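# Transfer upright block row into tray together

## Task

Put the row of blocks into the tray so they still stand on edge, pressed face against face; afterwards open the grippers and pull both arms away.

## Robot and tools

Robot: two arms, left_arm and right_arm, each with a parallel two-finger gripper. Names do not match image sides. Occasionally an outside force may pull on a held part or nudge a loose object.

Frame: a single scene frame. Origin sits on the tabletop midway between the arms; +z is up, +x points out across the table, and left_arm is on the +y side. Positions are in metres, orientations are quaternions written w first (qw, qx, qy, qz). In a gripper's own axes the fingers extend along +z and close along y. The reported end_effector_position is the point between the pads, roughly 1 cm short of the fingertips. Reported hand positions may be somewhat wrong, worse at long reach, and motions tend to finish a centimetre or more off, usually low.

The 16-number row (used by both motion tools): one flat list covering both arms. First left_arm: x, y, z, qw, qx, qy, qz, opening; then right_arm in the same eight-number order. Send all 16 even if only one arm should move. x, y, z and the quaternion are an absolute target pose in the scene frame, not an offset. Opening runs from -1 (closed) to +1 (fully open, 0.094 m). To keep a gripper's orientation steady, repeat the identical quaternion you chose rather than copying the drifting one from the last result. An arm meant to stay still should get its last reported full pose and its intended opening on every call.

execute_actions(actions): a list of up to 15 actions; each action is a table of 1 to 15 rows, one row per 1/30 s control step; if fewer than 15 rows, the final row is held for the remaining steps. An empty list just returns state and images. If any target lies more than 0.6 m from its gripper's current position along any of that gripper's axes, the action is rejected for both arms; if the first action fails this, or anything is malformed, nothing at all runs.

move(target, speed, blocking): target is one 16-number row; each gripper follows a straight line to its pose, all finishing together, lasting 0.5 to 10 s (cut off at 10 s). speed is the path's top speed in m/s, 0.002 to 0.5, default 0.25; rotation is capped at twice that in rad/s. Openings are applied at the start. The path does not avoid obstacles or the other arm, and grippers can lag, wander, or overshoot speed, especially with a stretched arm. Faster contact means a harder hit, and aiming further beyond a contact presses harder. blocking=false returns after 0.5 s while the arm keeps moving; then call wait(0) or stop before any new motion. The result adds a move: line with the ending (done, off_target, moving, held, fault) and any limits: paced means the sent pose was clipped; held means a check stopped some steps, after which the arm may surge. Each gripper's remaining distance to its pose is listed.

wait(seconds): 0 to 10; lets the sim run with the last commands held; returns early if a running move finishes. stop(): brakes the current move (needs room); fingers keep moving. zoom_image(camera, region): camera is cam_high, cam_low, cam_left_wrist or cam_right_wrist (all 504x504); region is [x0, y0, x1, y1] in pixels from the top-left, at most 504 by 504. finished_scene(scene): ends the current scene by its number (1 to 2); irreversible, so do it only once blocks are in the tray and the grippers are open and clear.

Controller behaviour: every step the commanded pose is limited to within 70 mm and 16 degrees of the measured pose, then solved by damped IK with position favoured over orientation. A far target may need several actions; after each, the arm stops at its last clipped pose. Hand target lines show where each arm is currently being driven. Elbows cannot fully straighten. Joint ranges (rad): waist -2.618 to 3.054, shoulder 0.000 to 3.142, elbow 0.000 to 3.142, wrist pitch -1.571 to 1.571, wrist yaw -1.571 to 1.571, wrist roll -2.094 to 2.094.

Results: a state line 'left_arm: … | right_arm: …' with each gripper's position and quaternion, plus the four camera images. grip_measured is the finger opening on the command scale (the last Joint positions value is the opening in metres); sensors can be off by about 1 mm. To grip, command about 0.03 below grip_measured; less gives a lighter hold. Pad force tops out around 50 to 62 N, less for parts under about 2 mm thick, with a brief spike at first touch. A 'pose unreachable' line means the clearance check altered or blocked that arm's command. FAULT lines mean an arm stopped.

Heat: holding loads warms motors. MOTOR HOT appears at 75 °C; at 90 °C that arm halts for 10 s (that threshold then disabled for 5 minutes, re-armed afterwards); at 100 °C the arm and gripper go limp and drop. These appear as OVER-TEMPERATURE FAULT lines.

Avoid: dropping or knocking anything off the table (that fails), tipping the blocks off their edges or separating the row, slamming or pressing hard, letting the arms collide or push each other, and leaving loads held longer than needed.

Each tool is called after ">>>" as a command line: name --argument value for each argument, lists and objects as JSON in quotes; but a table of rows of numbers goes row by row, as --pt "numbers of a row", without its own name.

## Session

>>> execute_actions --actions '[]'

Scene clock: 0.00 s.
left_arm: end_effector_position=(+0.2668, -0.0391, +0.1311) grip_measured=+1.000 end_effector_quat_wxyz=(+0.151, +0.936, +0.125, +0.291) | right_arm: end_effector_position=(+0.4664, -0.2879, +0.2653) grip_measured=+1.000 end_effector_quat_wxyz=(-0.134, +0.740, +0.480, +0.452)
Joint positions: left_arm=[-0.897  1.957  1.591 -0.673 -0.427  1.919  0.094] | right_arm=[-0.56   1.787  1.75  -1.077 -0.904  1.841  0.094]
Joint velocities: left_arm=[ 0.017 -0.002  0.002 -0.037 -0.051  0.022  0.   ] | right_arm=[ 0.002 -0.002  0.002 -0.066  0.037 -0.022  0.   ]
Motor temperatures (°C, as the motors report them): left_arm=[23 21 21 24 22 23] | right_arm=[21 24 20 22 20 22]
Hand target (left_arm): +0.266, -0.038, +0.134; +0.151, +0.937, +0.126, +0.290
Hand target (right_arm): +0.465, -0.286, +0.275; -0.128, +0.732, +0.484, +0.461

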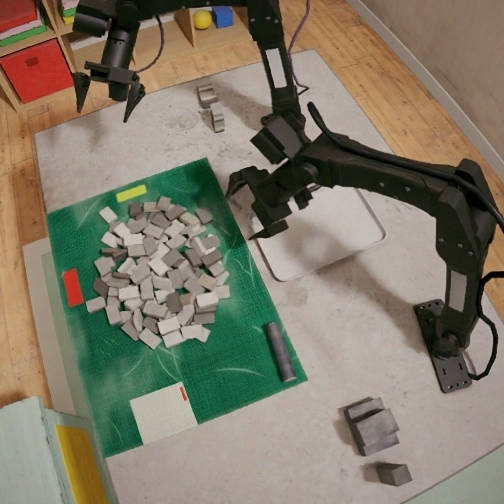

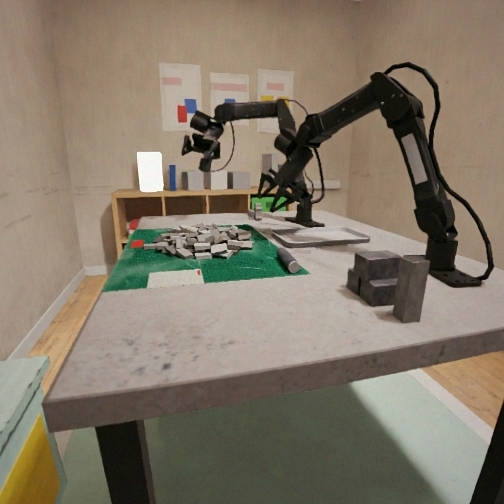

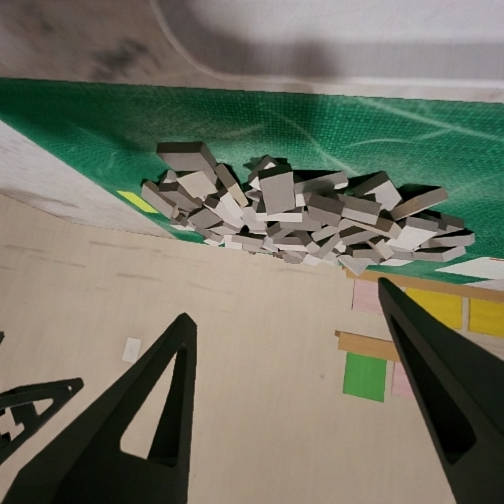

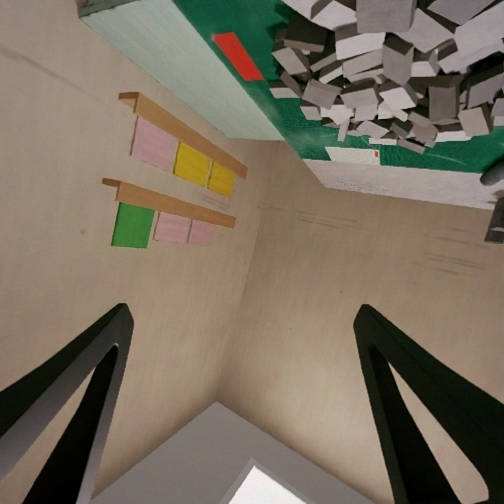

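>>> zoom_image --camera "cam_high" --region '[320, 370, 440, 490]'

>>> zoom_image --camera "cam_high" --region '[160, 60, 260, 160]'

>>> zoom_image --camera "cam_low" --region '[230, 180, 470, 340]'

>>> move --target '[0.25,0.3,0.25,0,1,0,0,1,0.3,-0.3,0.25,0,1,0,0,1]'

Region (320, 370, 440, 490) of cam_high's 504x504 image, scaled by 4.200, with more detail than that image has.

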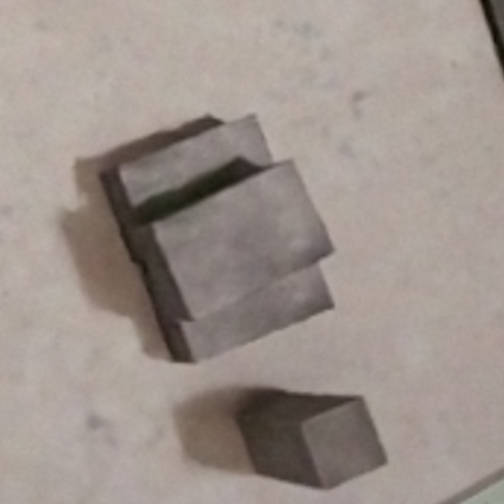

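Region (160, 60, 260, 160) of cam_high's 504x504 image, scaled by 5.040, with more detail than that image has.

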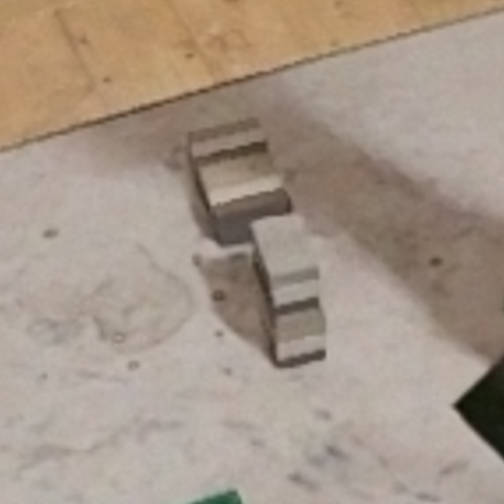

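Region (230, 180, 470, 340) of cam_low's 504x504 image, scaled by 2.100, with more detail than that image has.

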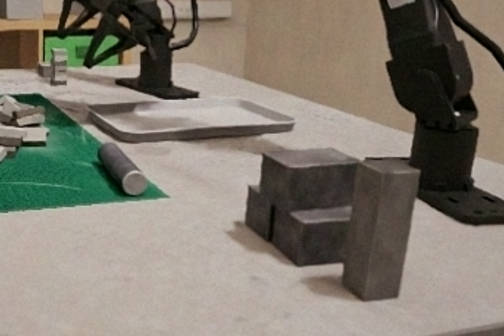

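Scene clock: 8.90 s.
left_arm: end_effector_position=(+0.2615, +0.2929, +0.2465) grip_measured=+1.000 end_effector_quat_wxyz=(-0.064, +0.926, +0.326, +0.181) | right_arm: end_effector_position=(+0.3095, -0.2993, +0.2489) grip_measured=+1.000 end_effector_quat_wxyz=(-0.113, +0.911, +0.337, +0.209)
Joint positions: left_arm=[-0.232  1.556  1.715 -1.545 -0.34   2.085  0.094] | right_arm=[-0.582  1.451  1.599 -1.554 -0.453  2.077  0.094]
Joint velocities: left_arm=[ 0.007 -0.027  0.017 -0.022 -0.037  0.007  0.   ] | right_arm=[-0.002  0.012 -0.022  0.125 -0.051 -0.007  0.   ]
Motor temperatures (°C, as the motors report them): left_arm=[23 23 22 24 22 23] | right_arm=[21 25 21 23 20 22]
Hand target (left_arm): +0.253, +0.300, +0.247; -0.079, +0.927, +0.323, +0.175
Hand target (right_arm): +0.300, -0.298, +0.250; -0.114, +0.915, +0.328, +0.204
Off the commanded pose (left_arm): 0.014 m, 44 deg; orientation clipped at the last step of the last action.
Off the commanded pose (right_arm): 0.010 m, 49 deg; orientation clipped at the last step of the last action.
joint sent to its limit (left arm) — the command would take joint 4 (wrist pitch) past its lower limit and joint 6 (wrist roll) past its upper limit, so those joints were sent only as far as their limits.
joint sent to its limit (right arm) — the command would take joint 4 (wrist pitch) past its lower limit and joint 6 (wrist roll) past its upper limit, so those joints were sent only as far as their limits.
move: off_target (left_arm, right_arm); limits=paced

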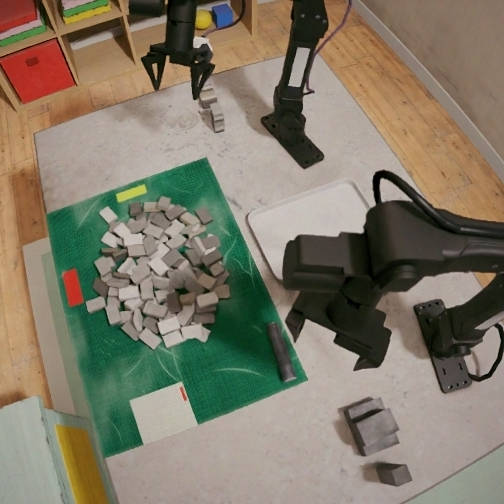

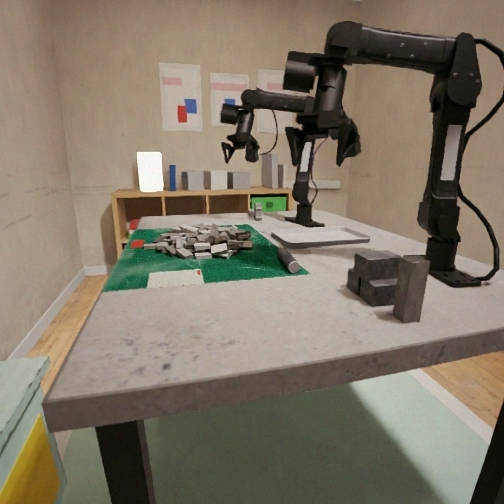

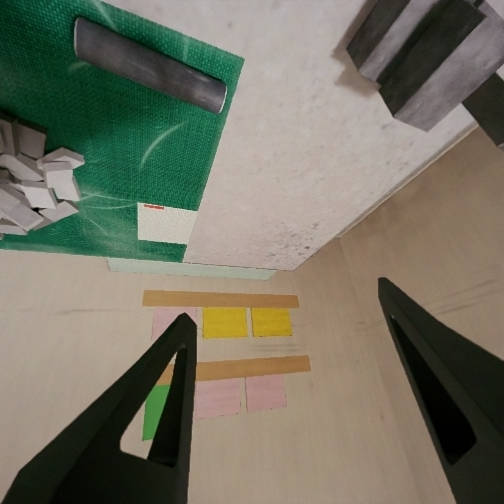

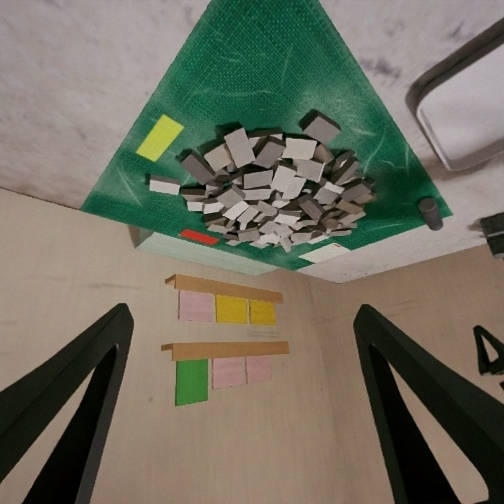

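>>> move --target '[0.15,0.3,0.2,-0.079,0.927,0.323,0.175,1,0.15,-0.42,0.16,0,0,1,0,1]'

>>> zoom_image --camera "cam_low" --region '[220, 150, 320, 230]'

Scene clock: 24.33 s.
left_arm: end_effector_position=(+0.1598, +0.2960, +0.1996) grip_measured=+1.000 end_effector_quat_wxyz=(-0.068, +0.927, +0.325, +0.176) | right_arm: end_effector_position=(+0.1494, -0.4163, +0.1595) grip_measured=+1.000 end_effector_quat_wxyz=(-0.012, +0.002, +1.000, +0.016)
Joint positions: left_arm=[-0.453  1.198  1.242 -1.521 -0.369  1.853  0.094] | right_arm=[-1.111  1.269  1.176 -1.518  0.    -0.92   0.094]
Joint velocities: left_arm=[ 0.012 -0.002 -0.012 -0.037  0.037 -0.037  0.   ] | right_arm=[ 0.002 -0.022  0.002 -0.037  0.022 -0.066  0.   ]
Motor temperatures (°C, as the motors report them): left_arm=[23 23 22 24 22 23] | right_arm=[21 25 21 23 20 22]
Hand target (left_arm): +0.152, +0.302, +0.198; -0.077, +0.927, +0.323, +0.175
Hand target (right_arm): +0.148, -0.417, +0.160; -0.002, -0.001, +1.000, +0.003
Off the commanded pose (left_arm): 0.011 m, 1 deg.
Off the commanded pose (right_arm): 0.004 m, 2 deg.
move: off_target (left_arm)

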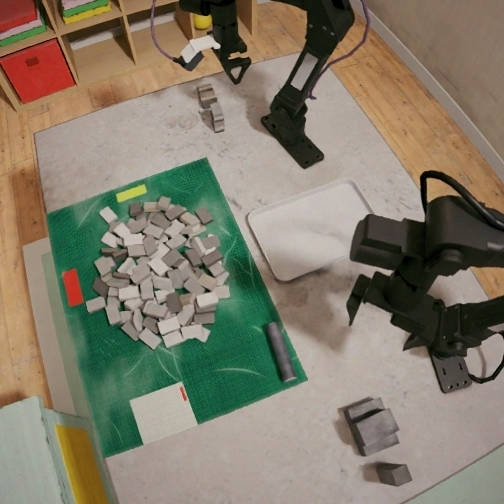

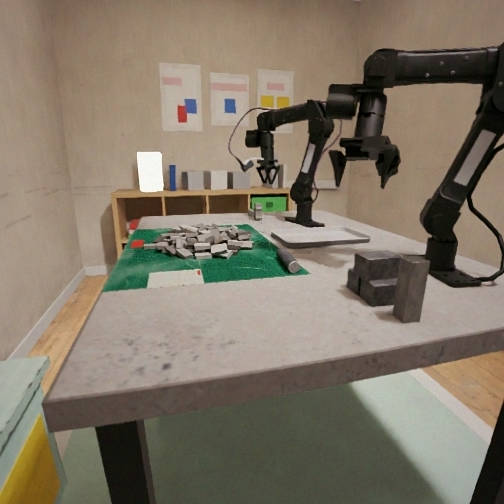

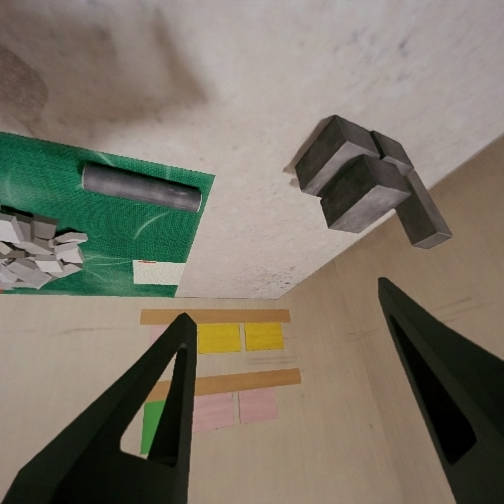

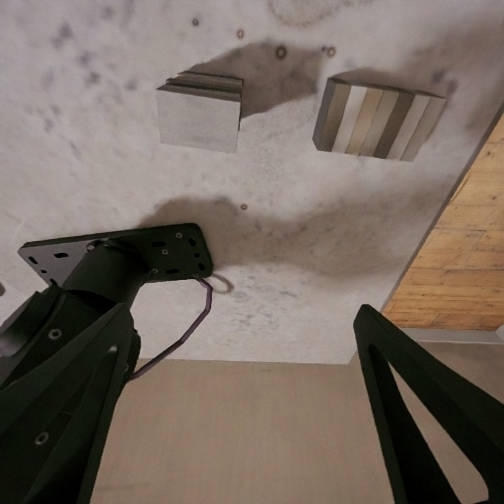

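Region (220, 150, 320, 230) of cam_low's 504x504 image, scaled by 5.040, with more detail than that image has; it fills the top 403 rows of this view, and the rest is white.

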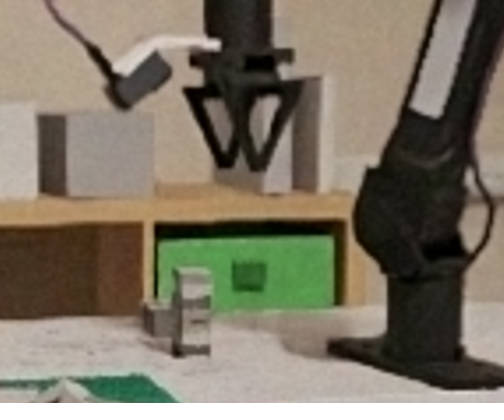

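>>> move --target '[0.1,0.35,0.2,-0.079,0.927,0.323,0.175,1,0.21,-0.49,0.12,0,0,1,0,1]'

>>> zoom_image --camera "cam_low" --region '[220, 150, 320, 230]'

>>> zoom_image --camera "cam_high" --region '[160, 40, 260, 140]'

Scene clock: 31.77 s.
left_arm: end_effector_position=(+0.1104, +0.3488, +0.2036) grip_measured=+1.000 end_effector_quat_wxyz=(-0.022, +0.926, +0.315, +0.207) | right_arm: end_effector_position=(+0.1975, -0.4800, +0.1120) grip_measured=+1.000 end_effector_quat_wxyz=(-0.016, +0.001, +1.000, +0.021)
Joint positions: left_arm=[-0.282  0.834  1.089 -1.554 -0.324  2.069  0.094] | right_arm=[-1.111  1.583  1.253 -1.295  0.    -0.923  0.094]
Joint velocities: left_arm=[-0.032  0.002 -0.012 -0.095  0.081  0.007  0.   ] | right_arm=[ 0.007  0.007 -0.022  0.066 -0.007  0.007  0.   ]
Motor temperatures (°C, as the motors report them): left_arm=[23 23 22 24 22 23] | right_arm=[21 25 21 23 20 22]
Hand target (left_arm): +0.102, +0.351, +0.198; -0.027, +0.930, +0.312, +0.193
Hand target (right_arm): +0.209, -0.490, +0.120; +0.000, +0.000, +1.000, +0.000
Off the commanded pose (left_arm): 0.011 m, 8 deg.
Off the commanded pose (right_arm): 0.018 m, 3 deg.
joint sent to its limit (left arm) — the command would take joint 4 (wrist pitch) past its lower limit, so that joint was sent only as far as its limit.
move: off_target (left_arm, right_arm)

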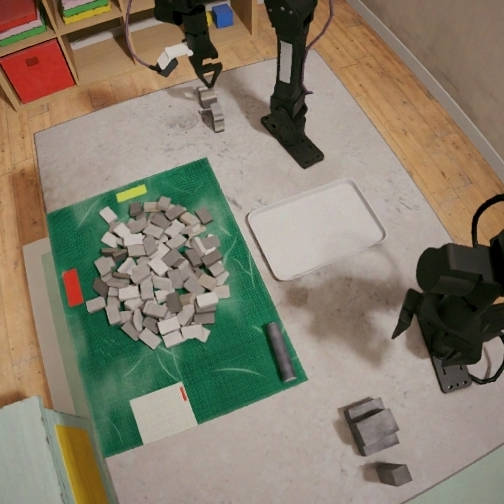

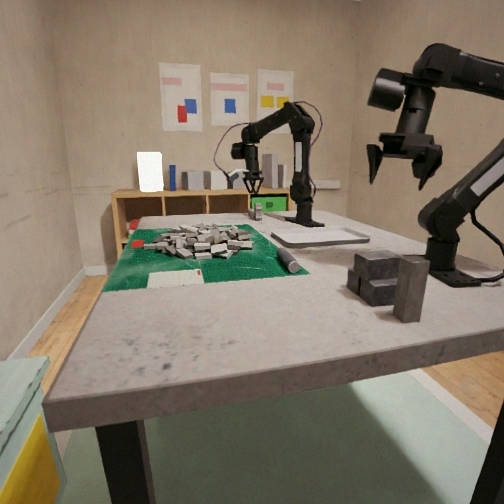

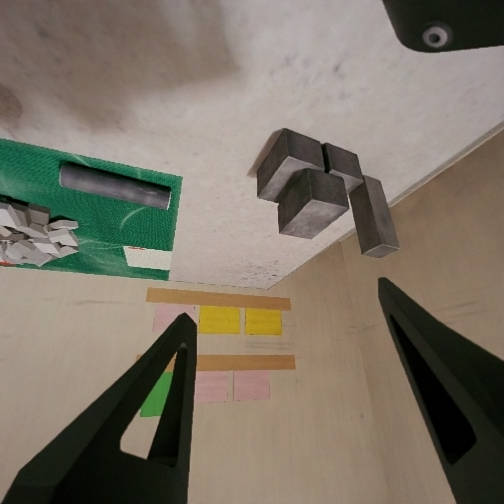

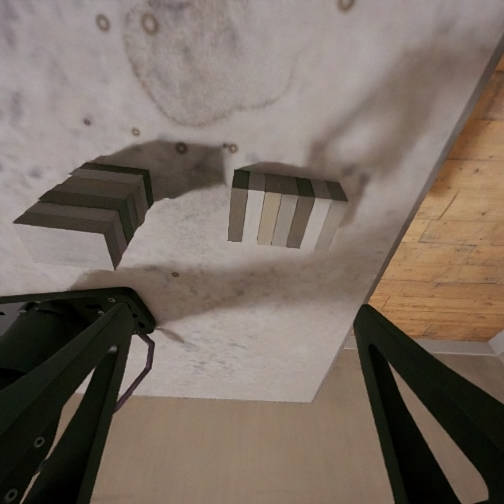

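Region (220, 150, 320, 230) of cam_low's 504x504 image, scaled by 5.040, with more detail than that image has; it fills the top 403 rows of this view, and the rest is white.

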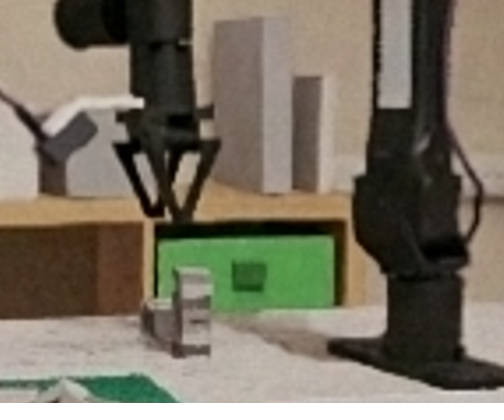

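Region (160, 40, 260, 140) of cam_high's 504x504 image, scaled by 5.040, with more detail than that image has.

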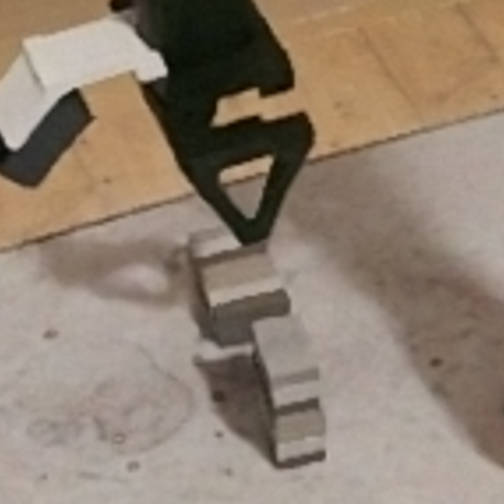

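>>> move --target '[0.1,0.35,0.2,-0.027,0.93,0.312,0.193,1,0.235,-0.515,0.075,0,0.044,0.999,0,1]' --speed 0.1

>>> zoom_image --camera "cam_low" --region '[220, 150, 320, 230]'

>>> zoom_image --camera "cam_high" --region '[160, 40, 260, 140]'

Scene clock: 41.47 s.
left_arm: end_effector_position=(+0.1100, +0.3476, +0.2032) grip_measured=+1.000 end_effector_quat_wxyz=(-0.021, +0.928, +0.312, +0.205) | right_arm: end_effector_position=(+0.2237, -0.5055, +0.0696) grip_measured=+1.000 end_effector_quat_wxyz=(-0.015, +0.042, +0.999, +0.017)
Joint positions: left_arm=[-0.282  0.834  1.089 -1.554 -0.317  2.076  0.094] | right_arm=[-1.093  1.738  1.253 -1.132  0.    -0.821  0.094]
Joint velocities: left_arm=[ 0.002  0.002 -0.007 -0.007 -0.022  0.007  0.   ] | right_arm=[-0.012  0.022 -0.007  0.007 -0.007 -0.022  0.   ]
Motor temperatures (°C, as the motors report them): left_arm=[23 22 22 24 22 23] | right_arm=[21 25 22 23 20 22]
Hand target (left_arm): +0.101, +0.350, +0.199; -0.021, +0.930, +0.311, +0.195
Hand target (right_arm): +0.234, -0.515, +0.075; -0.000, +0.044, +0.999, +0.000
Off the commanded pose (left_arm): 0.011 m, 2 deg.
Off the commanded pose (right_arm): 0.016 m, 3 deg.
joint sent to its limit (left arm) — the command would take joint 4 (wrist pitch) past its lower limit, so that joint was sent only as far as its limit.
move: off_target (left_arm, right_arm)

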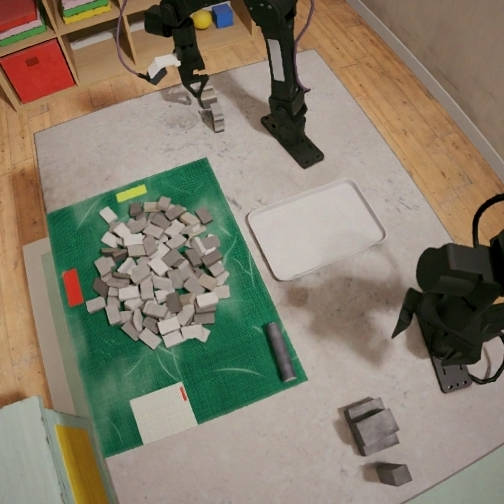

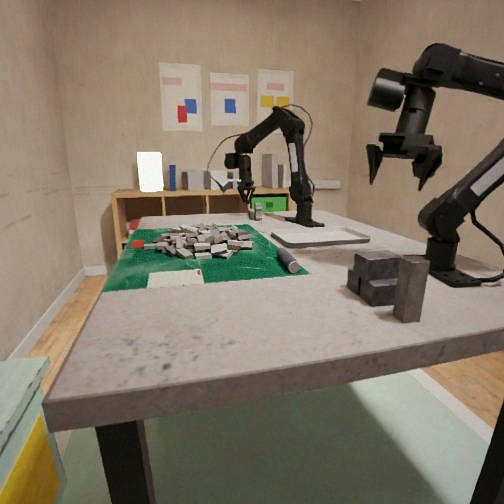

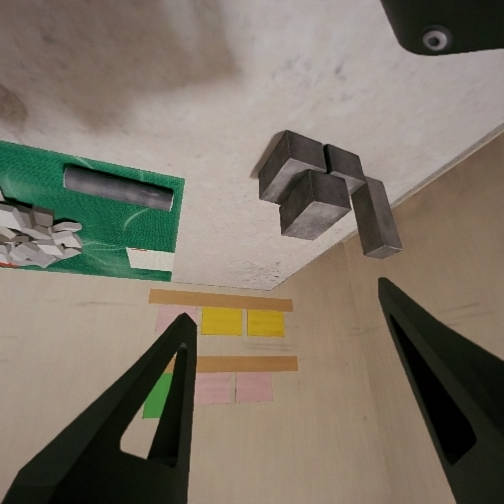

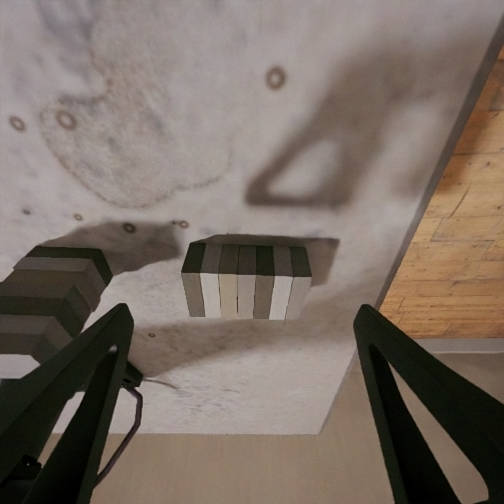

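Region (220, 150, 320, 230) of cam_low's 504x504 image, scaled by 5.040, with more detail than that image has; it fills the top 403 rows of this view, and the rest is white.

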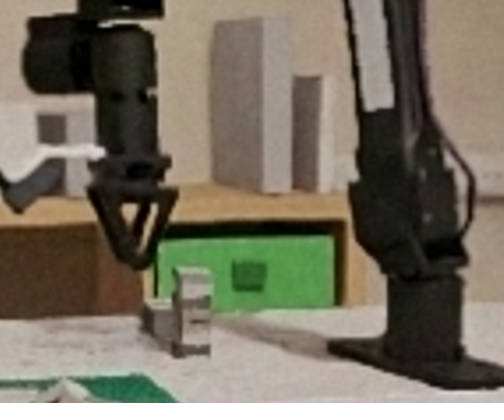

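Region (160, 40, 260, 140) of cam_high's 504x504 image, scaled by 5.040, with more detail than that image has.

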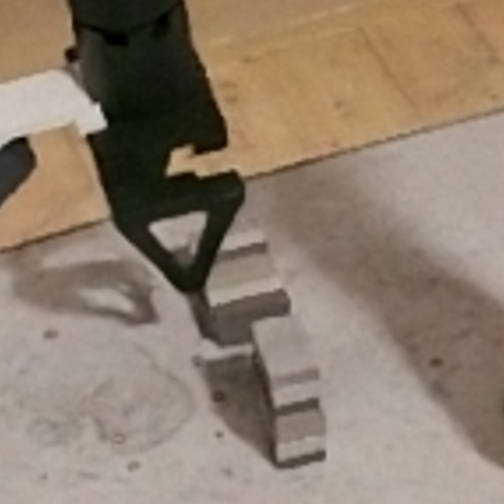

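>>> move --target '[0.1,0.35,0.2,-0.027,0.93,0.312,0.193,1,0.213,-0.513,0.05,0,0.044,0.999,0,1]' --speed 0.05

>>> zoom_image --camera "cam_low" --region '[220, 150, 320, 230]'

>>> zoom_image --camera "cam_high" --region '[160, 40, 260, 140]'

Scene clock: 49.47 s.
left_arm: end_effector_position=(+0.1100, +0.3476, +0.2032) grip_measured=+1.000 end_effector_quat_wxyz=(-0.021, +0.928, +0.312, +0.205) | right_arm: end_effector_position=(+0.2137, -0.5105, +0.0475) grip_measured=+1.000 end_effector_quat_wxyz=(-0.009, +0.046, +0.999, +0.011)
Joint positions: left_arm=[-0.282  0.834  1.089 -1.554 -0.317  2.076  0.094] | right_arm=[-1.13   1.738  1.162 -1.023  0.    -0.85   0.094]
Joint velocities: left_arm=[ 0.012 -0.002  0.002  0.037  0.037  0.022  0.   ] | right_arm=[ 0.002  0.002 -0.007 -0.022 -0.007 -0.066  0.   ]
Motor temperatures (°C, as the motors report them): left_arm=[23 22 22 24 22 23] | right_arm=[21 25 22 23 20 22]
Hand target (left_arm): +0.101, +0.350, +0.199; -0.021, +0.930, +0.311, +0.195
Hand target (right_arm): +0.213, -0.513, +0.050; -0.000, +0.044, +0.999, -0.000
Off the commanded pose (left_arm): 0.011 m, 2 deg.
Off the commanded pose (right_arm): 0.004 m, 2 deg.
joint sent to its limit (left arm) — the command would take joint 4 (wrist pitch) past its lower limit, so that joint was sent only as far as its limit.
move: off_target (left_arm)

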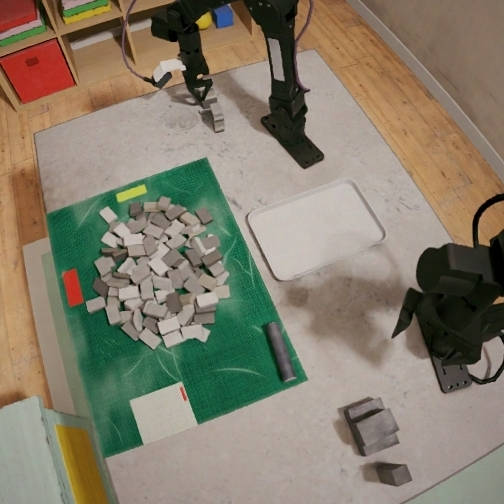

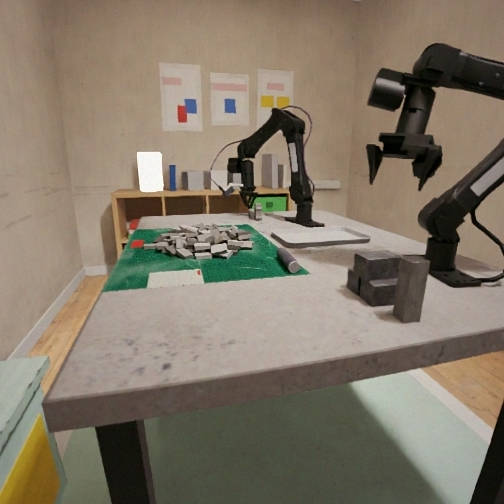

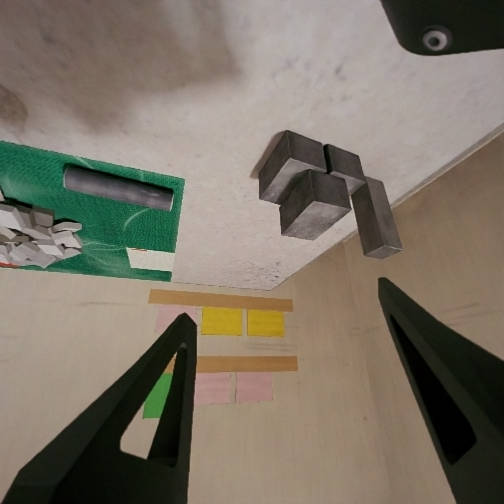

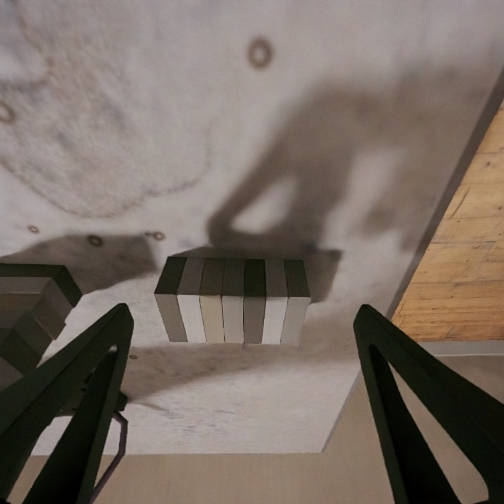

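Region (220, 150, 320, 230) of cam_low's 504x504 image, scaled by 5.040, with more detail than that image has; it fills the top 403 rows of this view, and the rest is white.

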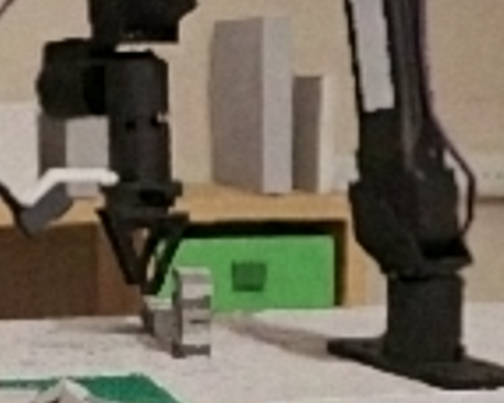

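Region (160, 40, 260, 140) of cam_high's 504x504 image, scaled by 5.040, with more detail than that image has.

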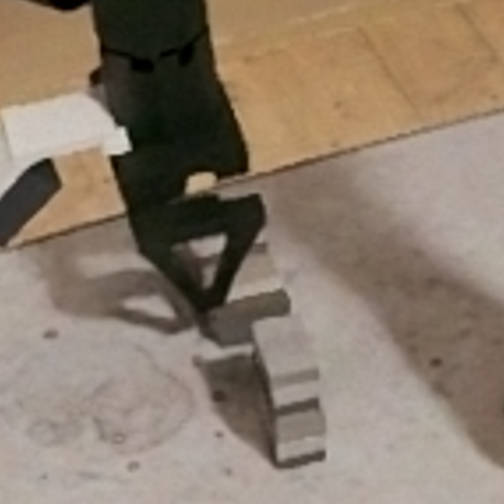

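>>> move --target '[0.1,0.35,0.2,-0.027,0.93,0.312,0.193,1,0.2,-0.504,0.02,0,0.044,0.999,0,1]' --speed 0.04

>>> zoom_image --camera "cam_high" --region '[160, 40, 260, 140]'

Scene clock: 54.97 s.
left_arm: end_effector_position=(+0.1100, +0.3476, +0.2032) grip_measured=+1.000 end_effector_quat_wxyz=(-0.020, +0.928, +0.312, +0.204) | right_arm: end_effector_position=(+0.2004, -0.5005, +0.0154) grip_measured=+1.000 end_effector_quat_wxyz=(-0.011, +0.045, +0.999, +0.014)
Joint positions: left_arm=[-0.282  0.834  1.089 -1.554 -0.316  2.076  0.094] | right_arm=[-1.147  1.738  1.023 -0.892  0.    -0.869  0.094]
Joint velocities: left_arm=[-0.017  0.022  0.002 -0.022 -0.051  0.037  0.   ] | right_arm=[ 0.002 -0.012 -0.002 -0.037  0.007  0.066  0.   ]
Motor temperatures (°C, as the motors report them): left_arm=[23 22 22 24 22 23] | right_arm=[21 25 22 23 20 22]
Hand target (left_arm): +0.101, +0.350, +0.199; -0.021, +0.930, +0.310, +0.195
Hand target (right_arm): +0.200, -0.504, +0.020; -0.001, +0.044, +0.999, +0.000
Off the commanded pose (left_arm): 0.011 m, 2 deg.
Off the commanded pose (right_arm): 0.006 m, 2 deg.
joint sent to its limit (left arm) — the command would take joint 4 (wrist pitch) past its lower limit, so that joint was sent only as far as its limit.
move: off_target (left_arm)

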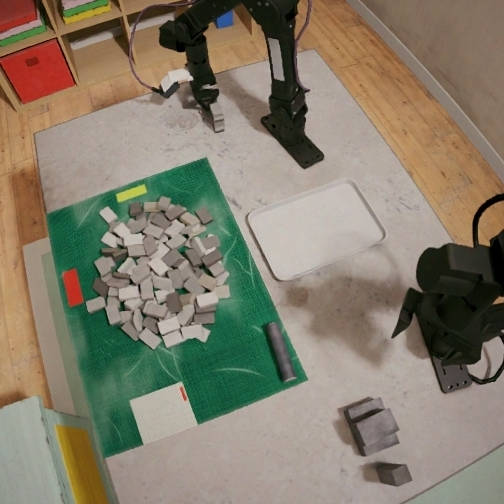

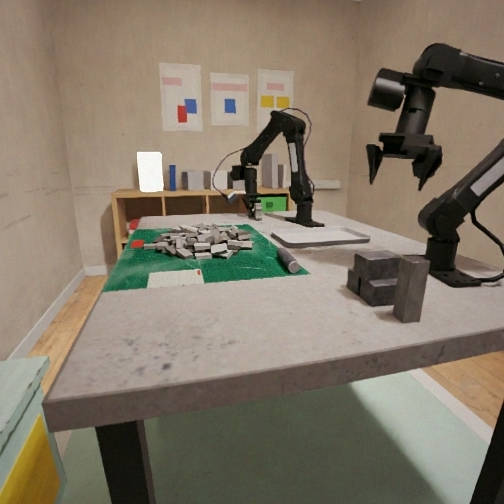

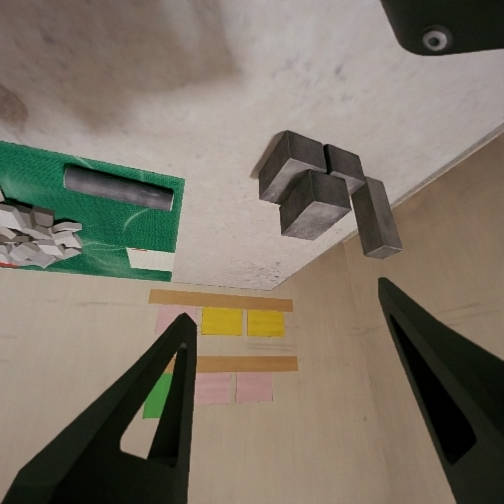

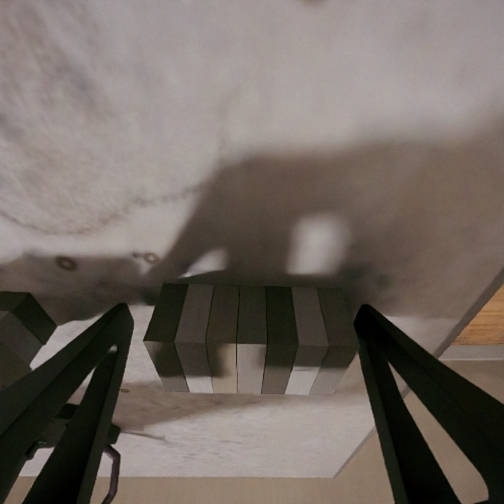

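Region (160, 40, 260, 140) of cam_high's 504x504 image, scaled by 5.040, with more detail than that image has.

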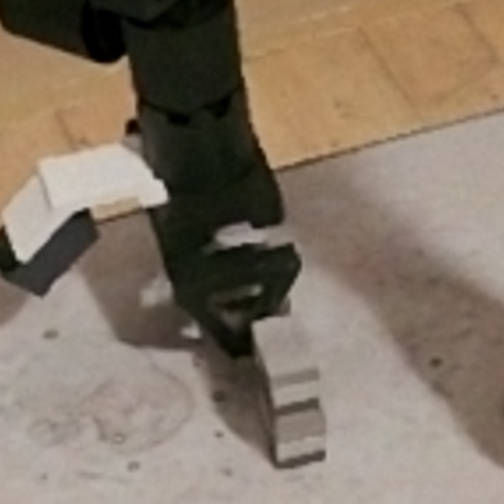

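>>> move --target '[0.1,0.35,0.2,-0.027,0.93,0.312,0.193,1,0.197,-0.507,0.02,0,0.044,0.999,0,0.3]' --speed 0.04

Scene clock: 58.40 s.
left_arm: end_effector_position=(+0.1100, +0.3476, +0.2032) grip_measured=+1.000 end_effector_quat_wxyz=(-0.020, +0.928, +0.312, +0.204) | right_arm: end_effector_position=(+0.2003, -0.5017, +0.0154) grip_measured=+0.468 end_effector_quat_wxyz=(-0.007, +0.045, +0.999, +0.015)
Joint positions: left_arm=[-0.282  0.834  1.089 -1.554 -0.316  2.076  0.094] | right_arm=[-1.155  1.738  1.023 -0.889 -0.008 -0.879  0.069]
Joint velocities: left_arm=[-0.017 -0.017 -0.007 -0.022  0.007 -0.066  0.   ] | right_arm=[ 0.017 -0.007  0.007  0.007  0.037  0.037 -0.   ]
Motor temperatures (°C, as the motors report them): left_arm=[23 22 22 24 22 23] | right_arm=[21 26 21 23 20 22]
Hand target (left_arm): +0.101, +0.350, +0.199; -0.021, +0.930, +0.311, +0.195
Hand target (right_arm): +0.197, -0.507, +0.020; -0.001, +0.044, +0.999, +0.000
Off the commanded pose (left_arm): 0.011 m, 2 deg.
Off the commanded pose (right_arm): 0.008 m, 2 deg.
joint sent to its limit (left arm) — the command would take joint 4 (wrist pitch) past its lower limit, so that joint was sent only as far as its limit.
move: off_target (left_arm)

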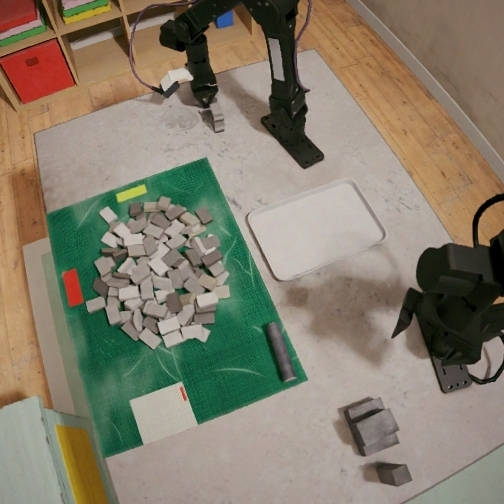

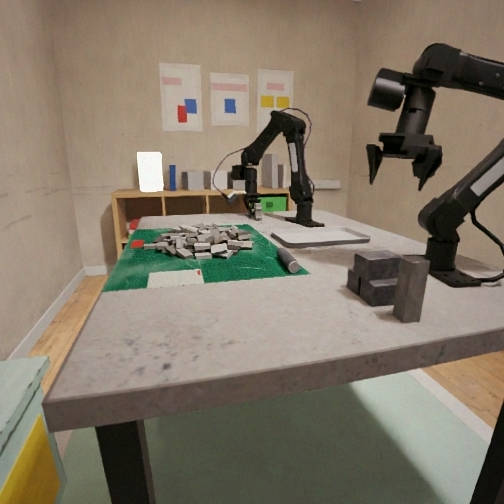

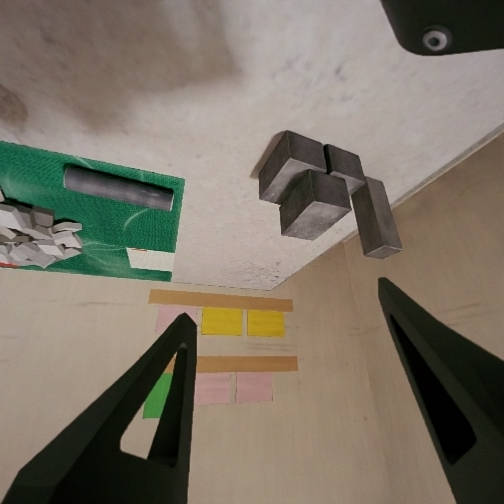

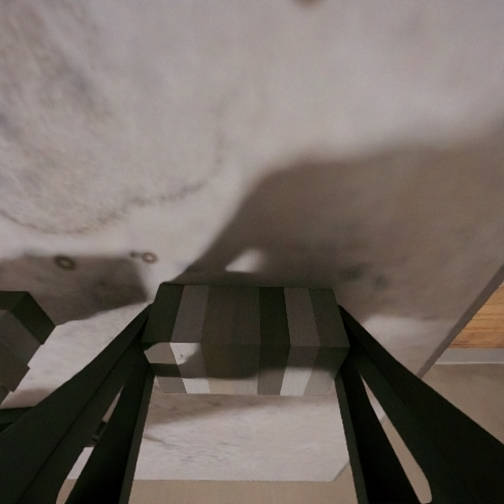

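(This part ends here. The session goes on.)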